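# Slide the long board through the wall slot onto bearers

## Task

Move the long board through the opening in the grey panel wall, never letting any part of it pass over the top of the wall or around either end of it. Set it down flat so it rests across the tops of the two wooden bearers on the far side. The bearers must be the only things holding it up: it may not touch the table, the wall or any offcut. At each bearer the board should run more crosswise than lengthwise. Afterwards both bearers and every offcut must sit on the table top, in contact with it. The result must hold without help from the robot. Neither gripper may still hold any loose object. Release everything and pull the arms away.

## Robot and tools

Robot: two six-joint arms (xArm6 type) with parallel grippers, named left_arm and right_arm. The names do not tell you which side of a picture an arm appears on. In the shared scene frame the origin sits on the table top midway between the arms, +z is up, +x reaches out over the table, and left_arm is on the +y side. The base of left_arm is at (-0.020, +0.277, 0) m and the base of right_arm is at (+0.010, -0.431, 0) m. Both bases are almost unrotated; right_arm is yawed slightly.

execute_actions: takes "actions", a list holding one item or nothing, plus an optional "pictures" boolean.
- Empty list: nothing is commanded; the current state comes back along with camera pictures.
- Motion item: {"rows": [...], "steps": n}, with n from 7 to 15 (default 15). Each control step lasts 1/30 s. One row is used per step, and the final row repeats if rows run short.
- Wait item: {"steps": n}, up to 300. It commands nothing new and returns once n steps have passed since the previous result. Your own thinking time counts toward those steps.
- Pictures are included only for an empty list or when "pictures": true is passed.

Every row is one flat list of 14 numbers covering both arms, even when only one arm moves. The order is left_arm waist, shoulder, elbow, forearm roll, wrist pitch, wrist roll, opening, then the same seven for right_arm. The joint values are absolute target angles in radians, in the same form the Joint positions line prints. They are not offsets.

Stated joint ranges (rad):
- waist: -6.283 to 6.283
- shoulder: -2.059 to 2.094
- elbow: -3.927 to 0.192
- forearm roll: -6.283 to 6.283
- wrist pitch: -1.693 to 3.142
- wrist roll: -6.283 to 6.283

The true limit can differ from the stated one by up to 0.010 rad either way. A call is rejected if a target goes more than 0.010 rad beyond a limit and is also further out than that joint's present angle. A rejected call moves nothing. A target beyond the real limit is clipped to the limit, and the result then says "joint sent to its limit". That message may refer to an earlier action that is still running. If the message is absent, that does not mean the joint has room left.

The opening runs from -1 (closed) to +1 (fully open, about 0.084 m between the pads). It is a commanded value, not a pose.

Motion limits:
- Joint targets move at most 3.14 rad/s and take 0.16 s to reach that speed.
- All joints of one arm are synchronised so they finish together.
- On each step a target may sit no more than 0.623 rad from the measured angle.
- If the targets would move the hand more than 70 mm from where it is, the whole arm's targets are scaled back.
- Large moves therefore need several calls.
- Between calls the arms continue toward the last row until they settle, stall, or a step is HELD.
- Each result is taken 7 steps before its action ends. Those remaining steps run while you reply.

Reading results:
- The state line gives each gripper's end_effector_position (m) and end_effector_quat_wxyz, plus linear and angular velocities, all in the scene frame. At long reach the printed hand position may be off.
- The fingers point along the gripper's +z axis and close along its y axis. The reported point lies between the closed pads, about 2 cm short of the fingertips. Closing moves the tips roughly 10 mm further along +z.
- Joint positions and Joint velocities list each arm's six joints (rad, rad/s) followed by the pad gap (m, m/s).
- grip_measured is the measured opening on the same -1..1 scale as the command. To keep hold of something, command an opening clearly below grip_measured; a bigger difference squeezes harder, up to about 24 N per pad. Sending grip_measured back as the command still presses lightly on parts narrower than about 6 cm. Fast closes can hit hard.
- "joint command not followed" means a clearance check altered or blocked some joint targets. HELD marks steps where your row was not sent, in whole or in part.
- Joint torques are the drives' full output. They carry offsets and noise, so do not treat them as contact force.
- MOTOR HOT appears at 65 °C. At 80 °C an OVER-TEMPERATURE FAULT brakes that arm until it cools. Holding loads, even while you only think, heats the motors.

Load limits (N m): waist 47.5, shoulder 47.5, elbow 28.5, forearm roll 28.5, wrist pitch 19, wrist roll 19. A held object's weight counts toward these. Reaching a limit triggers a TORQUE FAULT: that arm backs the joint off, stays stopped for 10 s, and drops the rest of the call.

zoom_image: gives an enlarged view of the latest image from one camera. Arguments are camera (cam_head_left, cam_head_right, cam_high, cam_low, cam_left_wrist, cam_right_wrist) and region [x0, y0, x1, y1] in that image's pixels, with the origin at the top-left. The region can be at most 504x504. Each image is 896x504. A calibration is supplied for every camera. The wrist cameras' poses follow their arm's joint readings.



Avoid:
- knocking anything off the table
- dropping the board or letting it slip
- bumping the wall or bearers, or pushing hard
- letting the arms collide or press on each other
- lifting the board over the wall or carrying it around the wall's ends

Small random pushes may disturb loose objects now and then. Once the board is resting, open both grippers, withdraw the arms, and check with a look that everything has stayed put before finishing.

Each tool is called after "Call:" as name([rows], argument=value, ...), one row to a line, values as JSON.

## Session

Call:
execute_actions(actions=[])

Scene clock: 0.00 s of 4900.00 s.
left_arm: end_effector_position=(+0.3969, +0.4571, +0.1231) grip_measured=+1.00 end_effector_quat_wxyz=(+0.123, +0.214, +0.959, +0.138) end_effector_velocity=(+0.000, +0.000, +0.000) end_effector_angular_velocity=(+0.001, -0.001, -0.001) | right_arm: end_effector_position=(+0.2783, -0.7537, +0.2982) grip_measured=+1.00 end_effector_quat_wxyz=(+0.036, -0.483, +0.874, +0.040) end_effector_velocity=(-0.000, -0.000, +0.001) end_effector_angular_velocity=(-0.001, -0.001, -0.001)
Joint positions: left_arm=[ 0.403 -0.102 -0.558  0.263  0.306 -2.534  0.084] | right_arm=[-1.042 -0.153 -1.188  0.084  1.411  1.191  0.084]
Joint velocities: left_arm=[ 0.    -0.001  0.     0.    -0.001  0.001 -0.   ] | right_arm=[-0.    -0.002 -0.    -0.     0.     0.001  0.   ]
Joint torques (N m, as the arm reports them, + toward a larger angle): no reading

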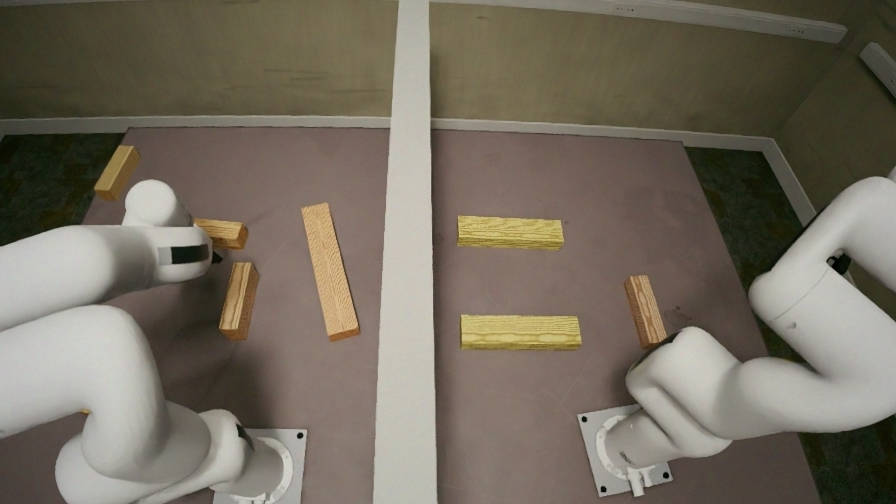

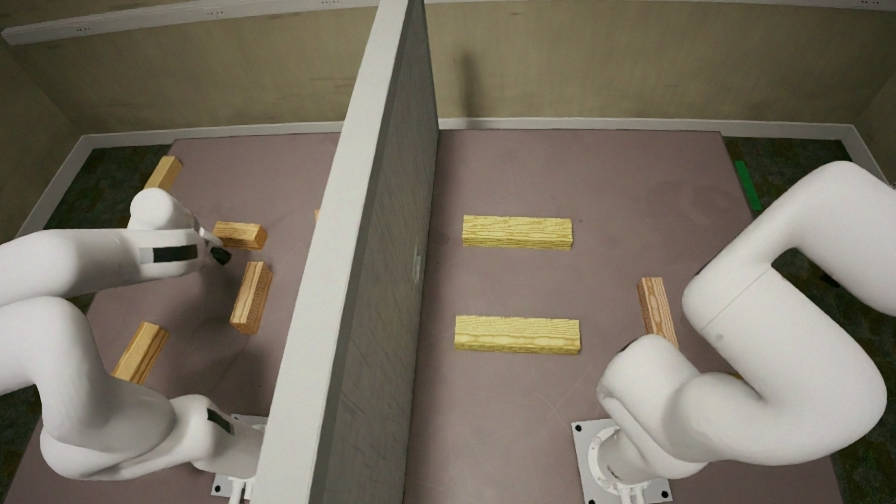

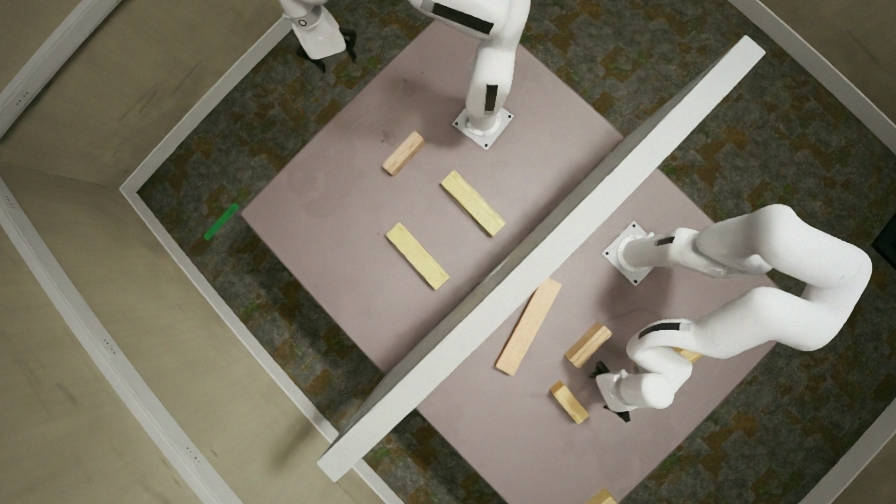

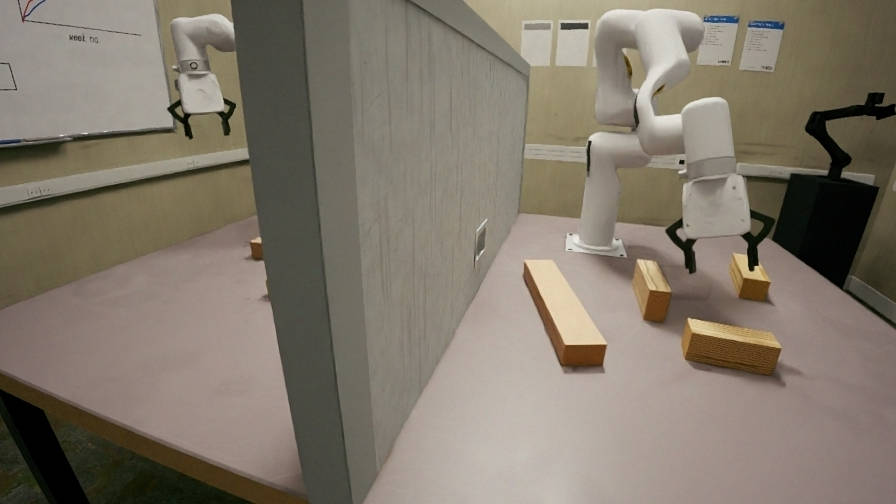

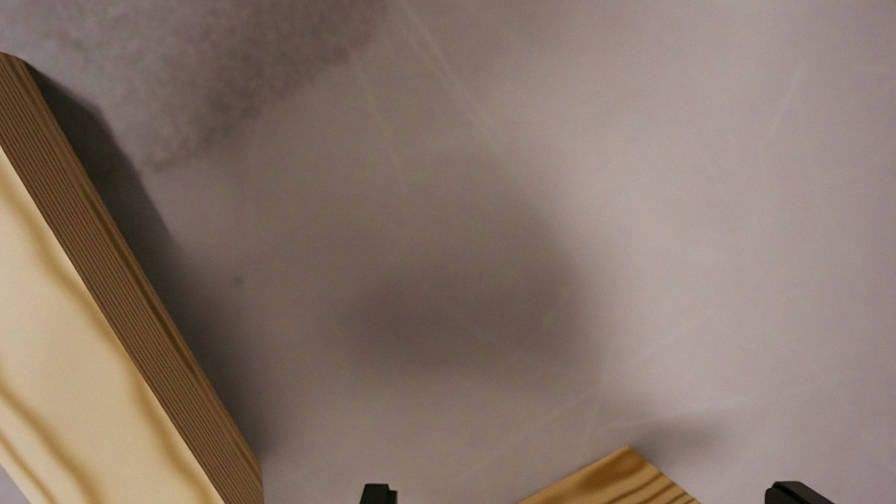

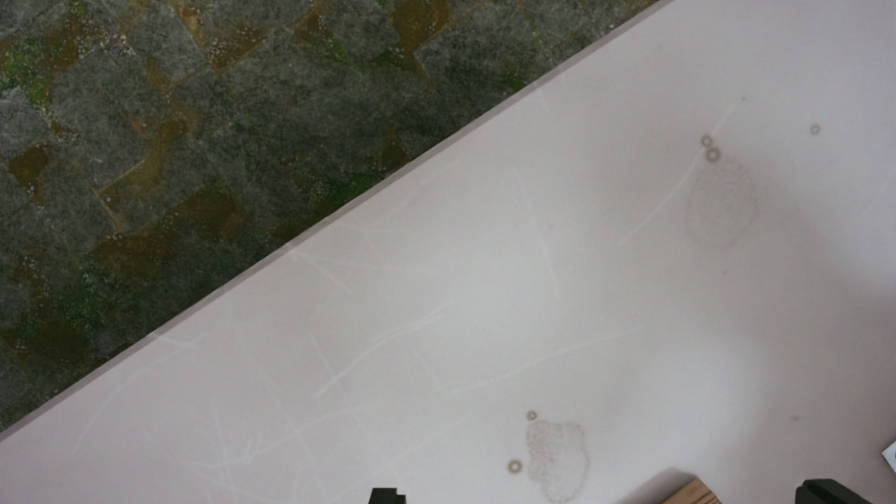

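Call:
zoom_image(camera="cam_low", region=[420, 180, 640, 380])

Call:
zoom_image(camera="cam_head_right", region=[360, 200, 600, 360])

Call:
zoom_image(camera="cam_head_left", region=[180, 180, 440, 360])

Region (420, 180, 640, 380) of cam_low's 896x504 image, scaled by 2.291, with more detail than that image has; it fills the top 458 rows of this view, and the rest is white.

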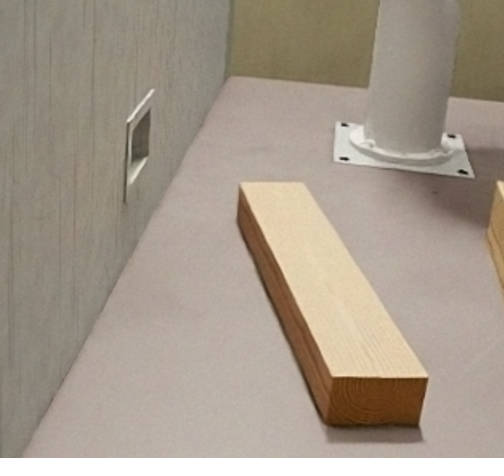

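Region (360, 200, 600, 360) of cam_head_right's 896x504 image, scaled by 2.100, with more detail than that image has.

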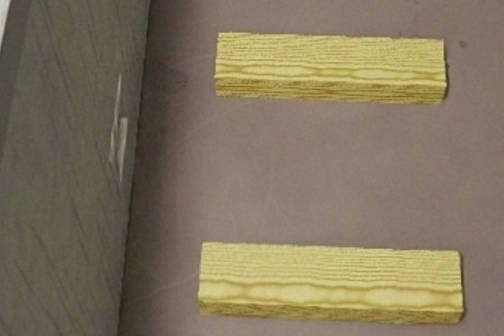

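Region (180, 180, 440, 360) of cam_head_left's 896x504 image, scaled by 1.938, with more detail than that image has; it fills the top 349 rows of this view, and the rest is white.

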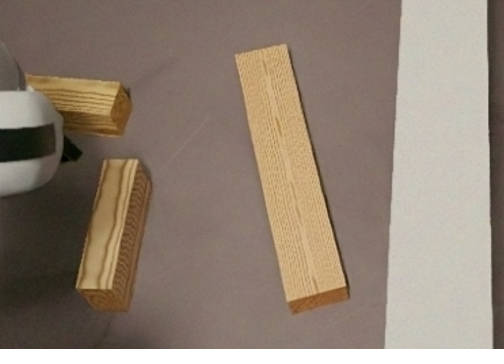

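Call:
zoom_image(camera="cam_high", region=[370, 160, 610, 390])

Call:
zoom_image(camera="cam_head_right", region=[380, 220, 460, 310])

Call:
zoom_image(camera="cam_low", region=[450, 200, 530, 300])

Region (370, 160, 610, 390) of cam_high's 896x504 image, scaled by 2.100, with more detail than that image has; it fills the top 483 rows of this view, and the rest is white.

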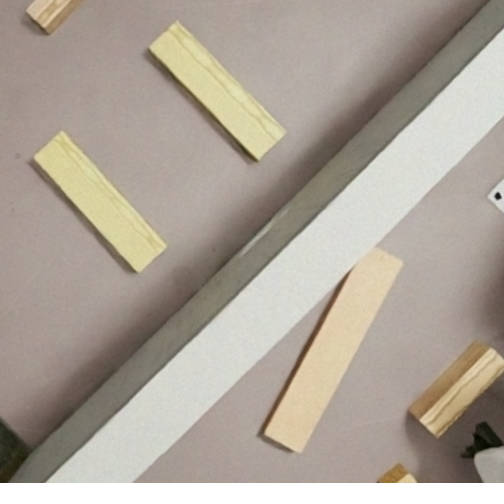

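Region (380, 220, 460, 310) of cam_head_right's 896x504 image, scaled by 5.600, with more detail than that image has.

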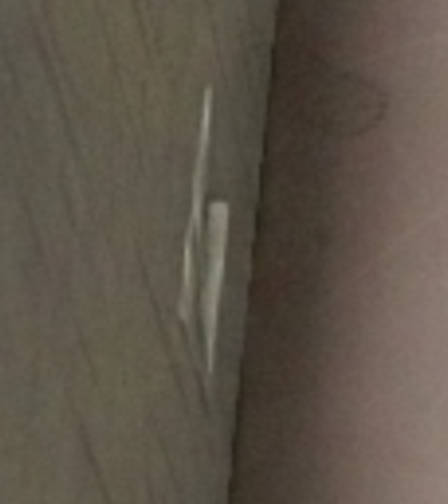

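Region (450, 200, 530, 300) of cam_low's 896x504 image, scaled by 5.040, with more detail than that image has; it fills the left 403 columns of this view, and the rest is white.

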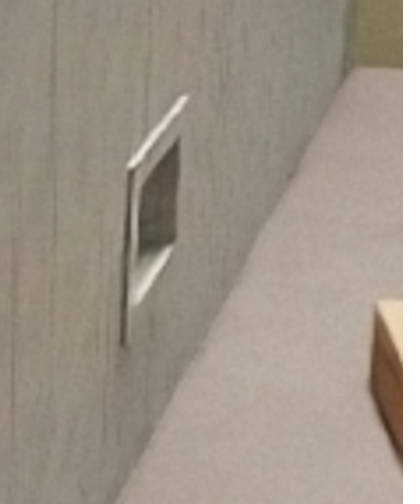

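Call:
execute_actions([
  {"rows":[[0.6,-0.102,-0.558,1.774,-1.43,-3.14,1,-1.042,-0.153,-1.188,0.084,1.411,1.191,1]],"steps":15},
])

Call:
execute_actions([
  {"steps":30},
])

Call:
execute_actions([
  {"rows":[[0.6,0.5,-0.5,1.774,-1.43,-3.14,1,-1.042,-0.153,-1.188,0.084,1.411,1.191,1]],"steps":15},
])

Call:
execute_actions([
  {"steps":30},
], pictures=true)

Scene clock: 5.20 s of 4900.00 s.
left_arm: end_effector_position=(+0.4447, +0.4790, +0.1808) grip_measured=+1.00 end_effector_quat_wxyz=(+0.267, +0.190, +0.920, +0.213) end_effector_velocity=(+0.269, -0.083, +0.391) end_effector_angular_velocity=(+0.311, -1.967, -0.781) | right_arm: end_effector_position=(+0.2784, -0.7536, +0.2984) grip_measured=+1.00 end_effector_quat_wxyz=(+0.036, -0.483, +0.874, +0.040) end_effector_velocity=(+0.000, +0.000, -0.000) end_effector_angular_velocity=(+0.001, +0.000, +0.001)
Joint positions: left_arm=[ 0.506 -0.102 -0.56   0.611 -0.042 -2.845  0.084] | right_arm=[-1.042 -0.153 -1.188  0.084  1.411  1.191  0.084]
Joint velocities: left_arm=[ 0.562 -0.012 -0.031  2.29  -2.28  -1.652  0.   ] | right_arm=[ 0.001  0.     0.     0.     0.    -0.001  0.   ]
Joint torques (N m, as the arm reports them, + toward a larger angle): left_arm=[ -3.7  -20.92  -9.42   0.5   -1.58   0.5 ] | right_arm=[ -1.32 -23.07 -15.93  -0.65  -2.63   0.27]
Steps of this call (steps 1 to 90: nothing new was sent; then 1.93 s passed at rest; steps 91 to 98: the first 8 steps of this action). Readings (joint positions):
91: left_arm=[0.403 -0.102 -0.558 0.263 0.306 -2.534] | right_arm=[-1.042 -0.153 -1.188 0.084 1.411 1.191]
92: left_arm=[0.405 -0.102 -0.558 0.270 0.299 -2.542] | right_arm=[-1.042 -0.153 -1.188 0.084 1.411 1.191]
94: left_arm=[0.422 -0.102 -0.556 0.327 0.240 -2.598] | right_arm=[-1.042 -0.153 -1.188 0.084 1.411 1.191]
98: the state above

Scene clock: 6.20 s of 4900.00 s.
left_arm: end_effector_position=(+0.3147, +0.1983, +0.3313) grip_measured=+1.00 end_effector_quat_wxyz=(+0.608, +0.592, +0.517, -0.113) end_effector_velocity=(-0.018, -0.006, +0.008) end_effector_angular_velocity=(-0.035, +0.000, -0.073) | right_arm: end_effector_position=(+0.2784, -0.7535, +0.2984) grip_measured=+1.00 end_effector_quat_wxyz=(+0.036, -0.483, +0.874, +0.040) end_effector_velocity=(+0.000, +0.000, -0.000) end_effector_angular_velocity=(+0.001, +0.001, -0.001)
Joint positions: left_arm=[ 0.6   -0.102 -0.558  1.77  -1.425 -3.14   0.084] | right_arm=[-1.042 -0.153 -1.188  0.084  1.411  1.191  0.084]
Joint velocities: left_arm=[ 0.001  0.001 -0.001  0.041 -0.07  -0.006  0.   ] | right_arm=[ 0.001  0.     0.001 -0.    -0.     0.001 -0.   ]
Joint torques (N m, as the arm reports them, + toward a larger angle): left_arm=[  1.01 -17.72  -7.92  -0.37  -1.13  -0.24] | right_arm=[ -1.35 -22.95 -16.    -0.76  -2.65   0.26]
Kept back: nothing.
Steps of this call (steps 1 to 7: the last 7 steps of your previous action; steps 8 to 30: the robot went on to your last target). Readings (joint positions):
1: left_arm=[0.523 -0.103 -0.560 0.686 -0.117 -2.896] | right_arm=[-1.042 -0.153 -1.188 0.084 1.411 1.191]
2: left_arm=[0.536 -0.103 -0.560 0.758 -0.189 -2.936] | right_arm=[-1.042 -0.153 -1.188 0.084 1.411 1.191]
4: left_arm=[0.553 -0.103 -0.559 0.888 -0.319 -2.990] | right_arm=[-1.042 -0.153 -1.188 0.084 1.411 1.191]
8: left_arm=[0.569 -0.102 -0.558 1.110 -0.540 -3.045] | right_arm=[-1.042 -0.153 -1.188 0.084 1.411 1.191]
30: the state above

Scene clock: 6.47 s of 4900.00 s.
left_arm: end_effector_position=(+0.3151, +0.1989, +0.2634) grip_measured=+1.00 end_effector_quat_wxyz=(+0.588, +0.520, +0.575, -0.230) end_effector_velocity=(-0.042, -0.029, -0.374) end_effector_angular_velocity=(-0.956, +1.388, -0.008) | right_arm: end_effector_position=(+0.2784, -0.7535, +0.2984) grip_measured=+1.00 end_effector_quat_wxyz=(+0.036, -0.483, +0.874, +0.040) end_effector_velocity=(-0.000, -0.000, +0.000) end_effector_angular_velocity=(-0.001, -0.001, -0.000)
Joint positions: left_arm=[ 0.6    0.172 -0.531  1.773 -1.428 -3.14   0.084] | right_arm=[-1.042 -0.153 -1.188  0.084  1.411  1.191  0.084]
Joint velocities: left_arm=[-0.001  1.526  0.159  0.006 -0.005 -0.     0.   ] | right_arm=[-0.001  0.    -0.001  0.    -0.    -0.     0.   ]
Joint torques (N m, as the arm reports them, + toward a larger angle): left_arm=[  1.39 -23.71  -5.4    0.66  -1.69  -0.19] | right_arm=[ -1.39 -23.03 -16.02  -0.7   -2.63   0.25]
Steps of this call (steps 1 to 8: the first 8 steps of this action). Readings (joint positions):
1: left_arm=[0.600 -0.102 -0.558 1.771 -1.426 -3.140] | right_arm=[-1.042 -0.153 -1.188 0.084 1.411 1.191]
2: left_arm=[0.600 -0.096 -0.558 1.772 -1.428 -3.140] | right_arm=[-1.042 -0.153 -1.188 0.084 1.411 1.191]
4: left_arm=[0.600 -0.043 -0.556 1.772 -1.429 -3.140] | right_arm=[-1.042 -0.153 -1.188 0.084 1.411 1.191]
8: the state above

Scene clock: 7.47 s of 4900.00 s.
left_arm: end_effector_position=(+0.2957, +0.1858, +0.1885) grip_measured=+1.00 end_effector_quat_wxyz=(+0.547, +0.418, +0.629, -0.362) end_effector_velocity=(-0.000, -0.000, -0.001) end_effector_angular_velocity=(+0.000, +0.001, +0.000) | right_arm: end_effector_position=(+0.2784, -0.7535, +0.2984) grip_measured=+1.00 end_effector_quat_wxyz=(+0.036, -0.483, +0.874, +0.040) end_effector_velocity=(-0.000, -0.000, +0.001) end_effector_angular_velocity=(-0.001, -0.001, -0.001)
Joint positions: left_arm=[ 0.6    0.5   -0.5    1.774 -1.43  -3.14   0.084] | right_arm=[-1.042 -0.153 -1.188  0.084  1.411  1.191  0.084]
Joint velocities: left_arm=[-0.     0.001  0.    -0.     0.001  0.    -0.   ] | right_arm=[-0.    -0.001 -0.001 -0.     0.     0.001  0.   ]
Joint torques (N m, as the arm reports them, + toward a larger angle): left_arm=[  0.92 -23.34  -1.77   1.33  -1.55  -0.27] | right_arm=[ -1.43 -23.   -16.05  -0.62  -2.65   0.22]
Kept back: nothing.
Steps of this call (steps 1 to 7: the last 7 steps of your previous action; steps 8 to 30: the robot went on to your last target). Readings (joint positions):
1: left_arm=[0.600 0.223 -0.527 1.773 -1.428 -3.140] | right_arm=[-1.042 -0.153 -1.188 0.084 1.411 1.191]
2: left_arm=[0.600 0.273 -0.522 1.773 -1.429 -3.140] | right_arm=[-1.042 -0.153 -1.188 0.084 1.411 1.191]
4: left_arm=[0.600 0.372 -0.512 1.773 -1.429 -3.140] | right_arm=[-1.042 -0.153 -1.188 0.084 1.411 1.191]
8: left_arm=[0.600 0.484 -0.499 1.774 -1.429 -3.140] | right_arm=[-1.042 -0.153 -1.188 0.084 1.411 1.191]
30: the state above
All arms were judged still, so your last target was given up. Only a new action makes them travel on or press farther. Fingers that are still opening or closing keep moving.
camera_calibration (this result's frames):
cam_left_wrist: T_world_to_cam=[[0.918764, 0.394805, -0.00148547, -0.309668], [0.0549827, -0.124224, 0.99073, -0.108046], [0.39096, -0.910328, -0.13584, 0.211335], [0, 0, 0, 1]] pos_world=[0.207829, 0.301221, 0.135293]
cam_right_wrist: T_world_to_cam=[[-0.84197, 0.53883, 0.0273494, 0.666523], [0.538299, 0.835565, 0.10984, 0.512859], [0.036333, 0.107204, -0.993573, 0.49446], [0, 0, 0, 1]] pos_world=[0.267156, -0.840678, 0.416721]

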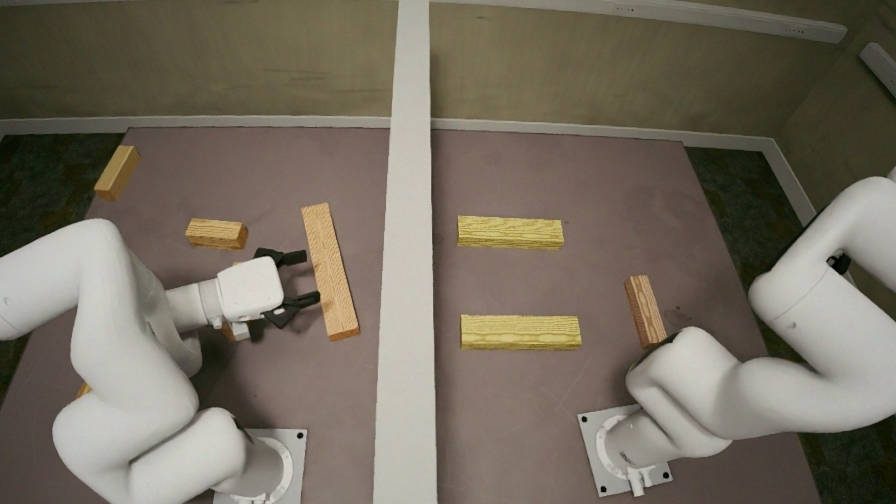

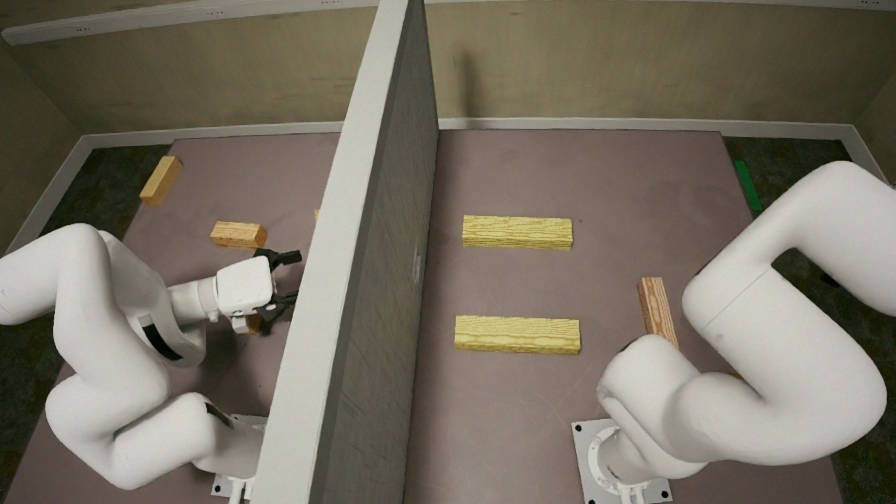

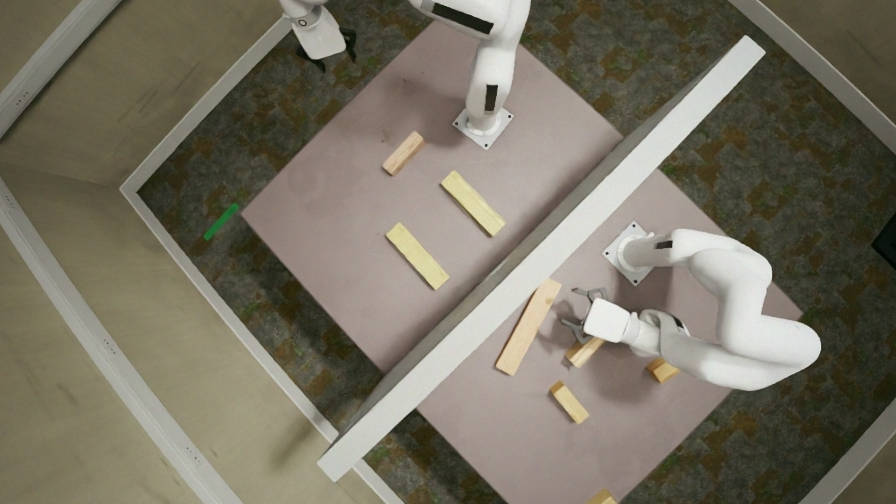

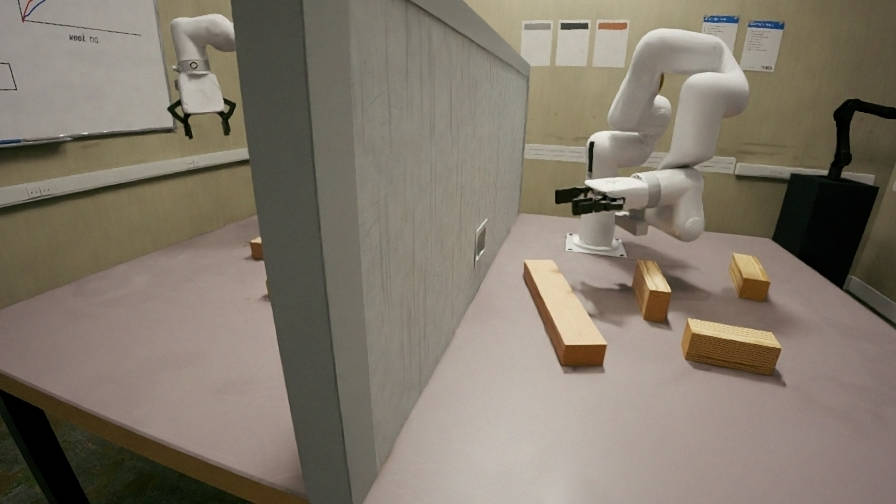

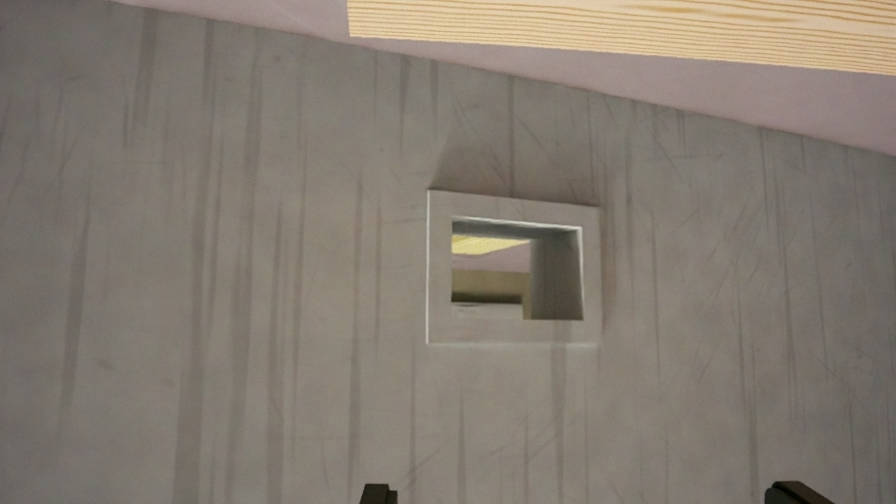

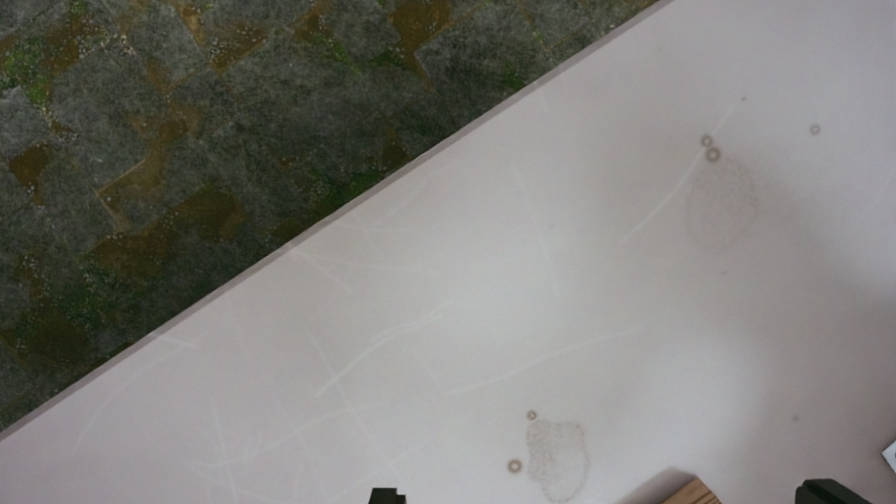

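Call:
execute_actions([
  {"rows":[[0.6,0.205,-1.164,1.774,-1.43,-2.5,1,-1.042,-0.153,-1.188,0.084,1.411,1.191,1]],"steps":15},
])

Call:
execute_actions([
  {"rows":[[0.4,0.205,-1.164,0,0.959,-0.44,1,-1.042,-0.153,-1.188,0.084,1.411,1.191,1]],"steps":15},
])

Call:
execute_actions([
  {"steps":30},
])

Call:
execute_actions([
  {"rows":[[-0.145,0.205,-1.164,0,0.959,-0.44,1,-1.042,-0.153,-1.188,0.084,1.411,1.191,1]],"steps":15},
])

Call:
execute_actions([
  {"steps":30},
], pictures=true)

Scene clock: 9.00 s of 4900.00 s.
left_arm: end_effector_position=(+0.3528, +0.2250, +0.2276) grip_measured=+1.00 end_effector_quat_wxyz=(+0.606, +0.566, +0.527, -0.186) end_effector_velocity=(+0.257, +0.176, +0.251) end_effector_angular_velocity=(+1.291, -2.138, -0.200) | right_arm: end_effector_position=(+0.2784, -0.7535, +0.2984) grip_measured=+1.00 end_effector_quat_wxyz=(+0.036, -0.483, +0.874, +0.040) end_effector_velocity=(-0.000, -0.000, +0.000) end_effector_angular_velocity=(-0.000, -0.000, -0.001)
Joint positions: left_arm=[ 0.6    0.403 -0.715  1.774 -1.43  -2.931  0.084] | right_arm=[-1.042 -0.153 -1.188  0.084  1.411  1.191  0.084]
Joint velocities: left_arm=[-0.001 -0.465 -1.05   0.003  0.001  1.009  0.   ] | right_arm=[-0.001 -0.001  0.001 -0.    -0.     0.     0.   ]
Joint torques (N m, as the arm reports them, + toward a larger angle): left_arm=[  0.87 -25.65  -4.11   0.84  -1.57  -0.29] | right_arm=[ -1.26 -23.01 -16.12  -0.81  -2.71   0.28]
Steps of this call (steps 1 to 38: nothing new was sent; steps 39 to 46: the first 8 steps of this action). Readings (joint positions):
39: left_arm=[0.600 0.500 -0.500 1.774 -1.430 -3.140] | right_arm=[-1.042 -0.153 -1.188 0.084 1.411 1.191]
40: left_arm=[0.600 0.498 -0.505 1.774 -1.430 -3.133] | right_arm=[-1.042 -0.153 -1.188 0.084 1.411 1.191]
42: left_arm=[0.599 0.475 -0.553 1.775 -1.429 -3.079] | right_arm=[-1.042 -0.153 -1.188 0.084 1.411 1.191]
46: the state above

Scene clock: 9.50 s of 4900.00 s.
left_arm: end_effector_position=(+0.4954, +0.2774, +0.3430) grip_measured=+1.00 end_effector_quat_wxyz=(+0.567, +0.721, +0.309, +0.253) end_effector_velocity=(+0.426, +0.122, +0.161) end_effector_angular_velocity=(+1.047, -1.200, +1.187) | right_arm: end_effector_position=(+0.2784, -0.7535, +0.2984) grip_measured=+1.00 end_effector_quat_wxyz=(+0.036, -0.483, +0.874, +0.040) end_effector_velocity=(-0.000, +0.000, -0.000) end_effector_angular_velocity=(+0.000, +0.000, +0.001)
Joint positions: left_arm=[ 0.531  0.249 -1.067  1.545 -1.201 -2.403  0.084] | right_arm=[-1.042 -0.153 -1.188  0.084  1.411  1.191  0.084]
Joint velocities: left_arm=[-0.328 -0.126 -0.273 -1.287  1.275  1.286  0.   ] | right_arm=[ 0.    -0.     0.001  0.     0.    -0.001 -0.   ]
Joint torques (N m, as the arm reports them, + toward a larger angle): left_arm=[  3.78 -29.76  -9.42  -0.71  -1.02  -0.18] | right_arm=[ -1.43 -23.   -16.11  -0.77  -2.65   0.2 ]
Steps of this call (steps 1 to 7: the last 7 steps of your previous action; steps 8 to 15: the first 8 steps of this action). Readings (joint positions):
8: left_arm=[0.600 0.282 -0.989 1.774 -1.430 -2.668] | right_arm=[-1.042 -0.153 -1.188 0.084 1.411 1.191]
9: left_arm=[0.599 0.269 -1.019 1.769 -1.425 -2.636] | right_arm=[-1.042 -0.153 -1.188 0.084 1.411 1.191]
11: left_arm=[0.586 0.257 -1.046 1.720 -1.376 -2.569] | right_arm=[-1.042 -0.153 -1.188 0.084 1.411 1.191]
15: the state above

Scene clock: 10.50 s of 4900.00 s.
left_arm: end_effector_position=(+0.5504, +0.5290, +0.2165) grip_measured=+1.00 end_effector_quat_wxyz=(+0.002, +0.831, +0.496, +0.253) end_effector_velocity=(-0.305, -0.098, -0.323) end_effector_angular_velocity=(-0.398, +1.803, -0.647) | right_arm: end_effector_position=(+0.2784, -0.7535, +0.2984) grip_measured=+1.00 end_effector_quat_wxyz=(+0.036, -0.483, +0.874, +0.040) end_effector_velocity=(+0.000, +0.000, +0.000) end_effector_angular_velocity=(-0.001, -0.000, -0.001)
Joint positions: left_arm=[ 0.405  0.207 -1.16   0.138  0.448 -0.778  0.084] | right_arm=[-1.042 -0.153 -1.188  0.084  1.411  1.191  0.084]
Joint velocities: left_arm=[-0.019 -0.005 -0.012 -0.519  1.77   1.294 -0.   ] | right_arm=[ 0.001 -0.001 -0.    -0.     0.     0.002  0.   ]
Joint torques (N m, as the arm reports them, + toward a larger angle): left_arm=[  0.79 -33.23 -12.62   1.23  -1.89  -0.53] | right_arm=[ -1.34 -22.83 -16.02  -0.64  -2.65   0.25]
Kept back: nothing.
Steps of this call (steps 1 to 7: the last 7 steps of your previous action; steps 8 to 30: the robot went on to your last target). Readings (joint positions):
1: left_arm=[0.521 0.245 -1.076 1.502 -1.158 -2.360] | right_arm=[-1.042 -0.153 -1.188 0.084 1.411 1.191]
2: left_arm=[0.511 0.241 -1.083 1.458 -1.114 -2.316] | right_arm=[-1.042 -0.153 -1.188 0.084 1.411 1.191]
4: left_arm=[0.493 0.236 -1.096 1.368 -1.024 -2.225] | right_arm=[-1.042 -0.153 -1.188 0.084 1.411 1.191]
8: left_arm=[0.464 0.226 -1.117 1.174 -0.830 -2.031] | right_arm=[-1.042 -0.153 -1.188 0.084 1.411 1.191]
30: the state above

Scene clock: 10.77 s of 4900.00 s.
left_arm: end_effector_position=(+0.5364, +0.4357, +0.1805) grip_measured=+1.00 end_effector_quat_wxyz=(-0.003, +0.904, +0.404, +0.144) end_effector_velocity=(+0.002, -0.429, -0.067) end_effector_angular_velocity=(-0.135, +0.519, -0.925) | right_arm: end_effector_position=(+0.2784, -0.7535, +0.2984) grip_measured=+1.00 end_effector_quat_wxyz=(+0.036, -0.483, +0.874, +0.040) end_effector_velocity=(-0.000, -0.000, +0.000) end_effector_angular_velocity=(-0.000, -0.000, -0.000)
Joint positions: left_arm=[ 0.262  0.206 -1.162  0.081  0.673 -0.633  0.084] | right_arm=[-1.042 -0.153 -1.188  0.084  1.411  1.191  0.084]
Joint velocities: left_arm=[-0.711 -0.01  -0.01  -0.144  0.54   0.347 -0.   ] | right_arm=[-0.001  0.001 -0.001  0.    -0.    -0.     0.   ]
Joint torques (N m, as the arm reports them, + toward a larger angle): left_arm=[ -1.06 -31.33 -11.47   1.01  -1.56  -0.24] | right_arm=[ -1.27 -22.92 -15.98  -0.71  -2.66   0.22]
Steps of this call (steps 1 to 8: the first 8 steps of this action). Readings (joint positions):
1: left_arm=[0.404 0.207 -1.161 0.122 0.507 -0.737] | right_arm=[-1.042 -0.153 -1.188 0.084 1.411 1.191]
2: left_arm=[0.402 0.207 -1.161 0.108 0.560 -0.704] | right_arm=[-1.042 -0.153 -1.188 0.084 1.411 1.191]
4: left_arm=[0.369 0.207 -1.159 0.098 0.624 -0.673] | right_arm=[-1.042 -0.153 -1.188 0.084 1.411 1.191]
8: the state above

Scene clock: 11.77 s of 4900.00 s.
left_arm: end_effector_position=(+0.4860, +0.2048, +0.1499) grip_measured=+1.00 end_effector_quat_wxyz=(+0.000, +0.989, +0.148, +0.000) end_effector_velocity=(-0.001, -0.003, -0.000) end_effector_angular_velocity=(-0.000, +0.002, -0.006) | right_arm: end_effector_position=(+0.2784, -0.7535, +0.2984) grip_measured=+1.00 end_effector_quat_wxyz=(+0.036, -0.483, +0.874, +0.040) end_effector_velocity=(+0.000, -0.000, +0.001) end_effector_angular_velocity=(-0.001, -0.001, +0.000)
Joint positions: left_arm=[-0.144  0.205 -1.164  0.     0.959 -0.44   0.084] | right_arm=[-1.042 -0.153 -1.188  0.084  1.411  1.191  0.084]
Joint velocities: left_arm=[-0.005  0.     0.    -0.001  0.001  0.001  0.   ] | right_arm=[ 0.001 -0.    -0.001 -0.    -0.     0.001  0.   ]
Joint torques (N m, as the arm reports them, + toward a larger angle): left_arm=[  0.89 -32.12 -12.18   1.09  -1.24  -0.25] | right_arm=[ -1.34 -23.   -16.    -0.72  -2.64   0.28]
Kept back: nothing.
Steps of this call (steps 1 to 7: the last 7 steps of your previous action; steps 8 to 30: the robot went on to your last target). Readings (joint positions):
1: left_arm=[0.238 0.206 -1.162 0.076 0.691 -0.621] | right_arm=[-1.042 -0.153 -1.188 0.084 1.411 1.191]
2: left_arm=[0.213 0.206 -1.162 0.071 0.708 -0.610] | right_arm=[-1.042 -0.153 -1.188 0.084 1.411 1.191]
4: left_arm=[0.163 0.206 -1.162 0.061 0.742 -0.586] | right_arm=[-1.042 -0.153 -1.188 0.084 1.411 1.191]
8: left_arm=[0.064 0.206 -1.163 0.042 0.812 -0.540] | right_arm=[-1.042 -0.153 -1.188 0.084 1.411 1.191]
30: the state above
camera_calibration (this result's frames):
cam_left_wrist: T_world_to_cam=[[0.297208, -0.954787, 0.00702591, 0.0852163], [-0.95481, -0.297183, 0.00441485, 0.596125], [-0.00212726, -0.00802054, -0.999966, 0.284832], [0, 0, 0, 1]] pos_world=[0.544466, 0.260806, 0.281591]
cam_right_wrist: T_world_to_cam=[[-0.84197, 0.538831, 0.0273492, 0.666523], [0.5383, 0.835565, 0.10984, 0.512858], [0.0363331, 0.107204, -0.993573, 0.49446], [0, 0, 0, 1]] pos_world=[0.267156, -0.840678, 0.416721]

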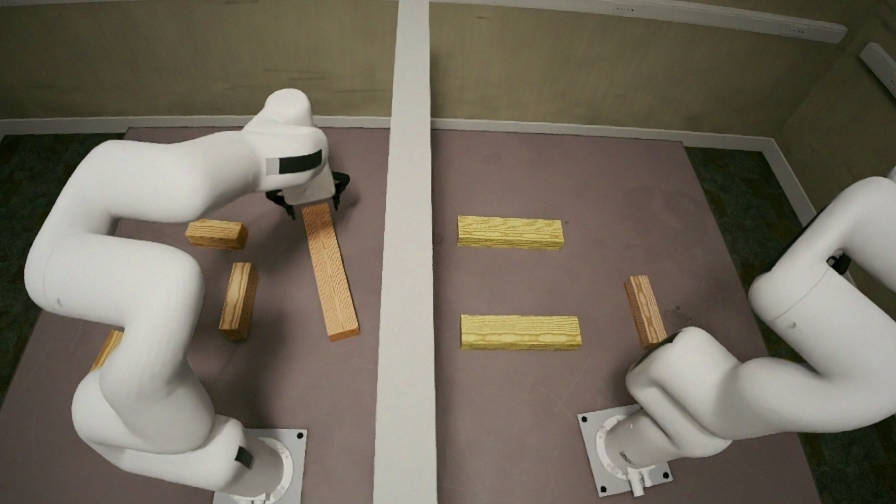

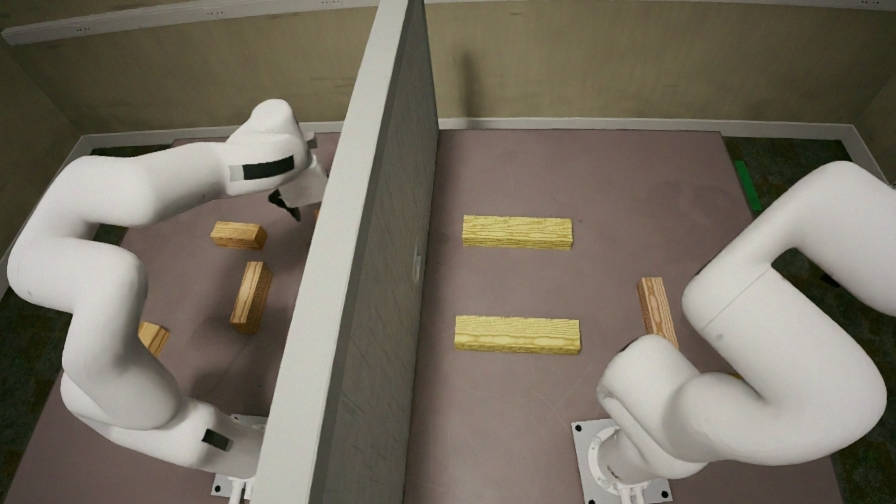

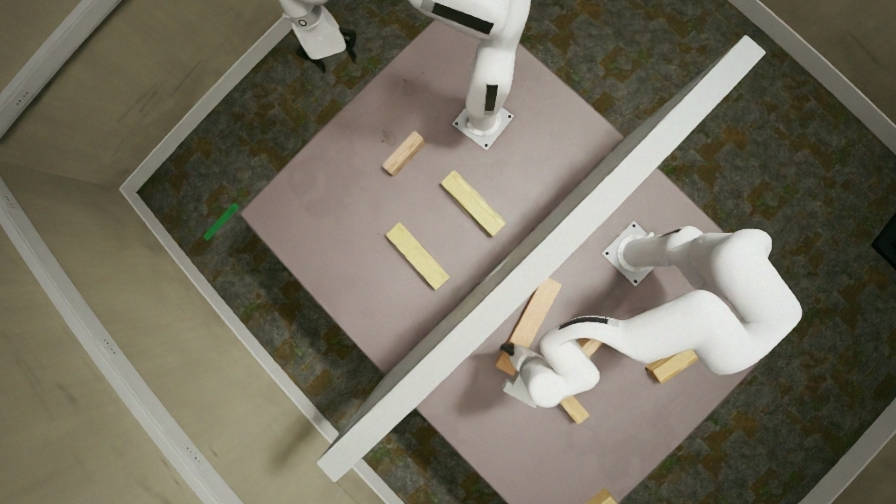

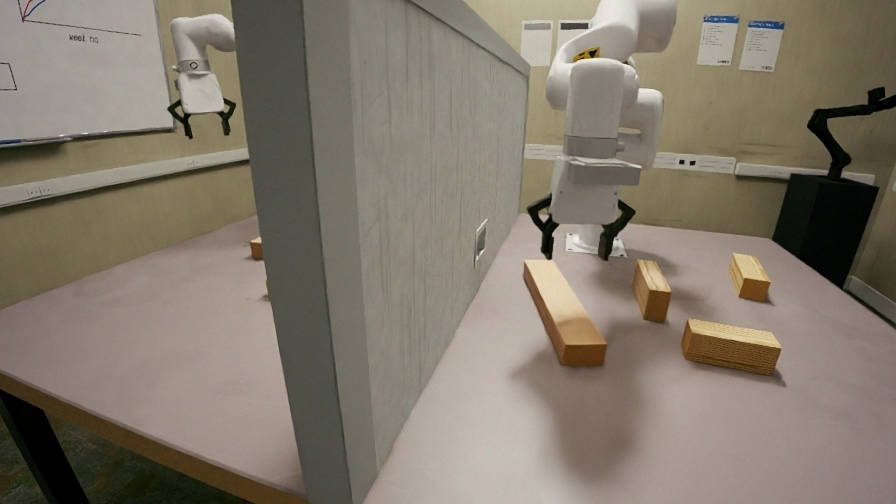

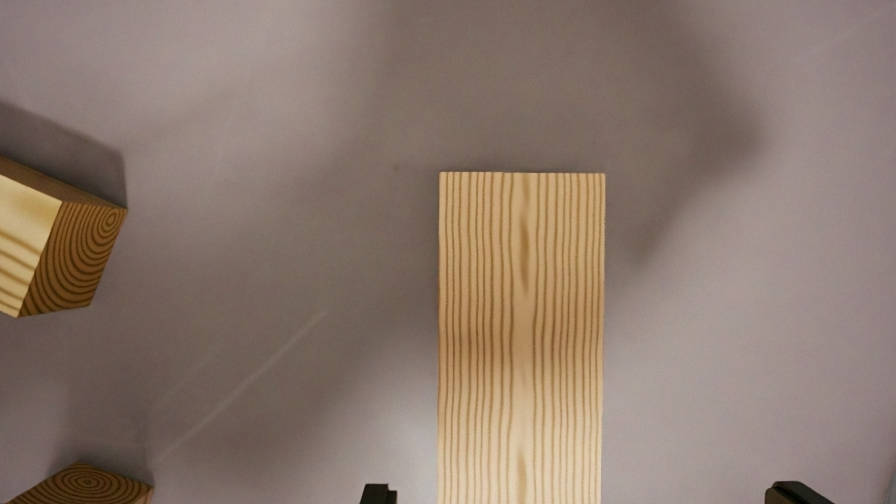

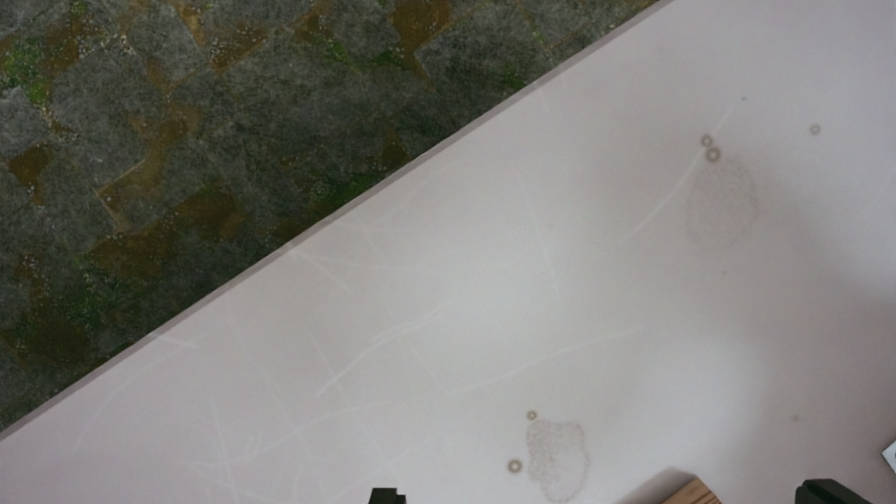

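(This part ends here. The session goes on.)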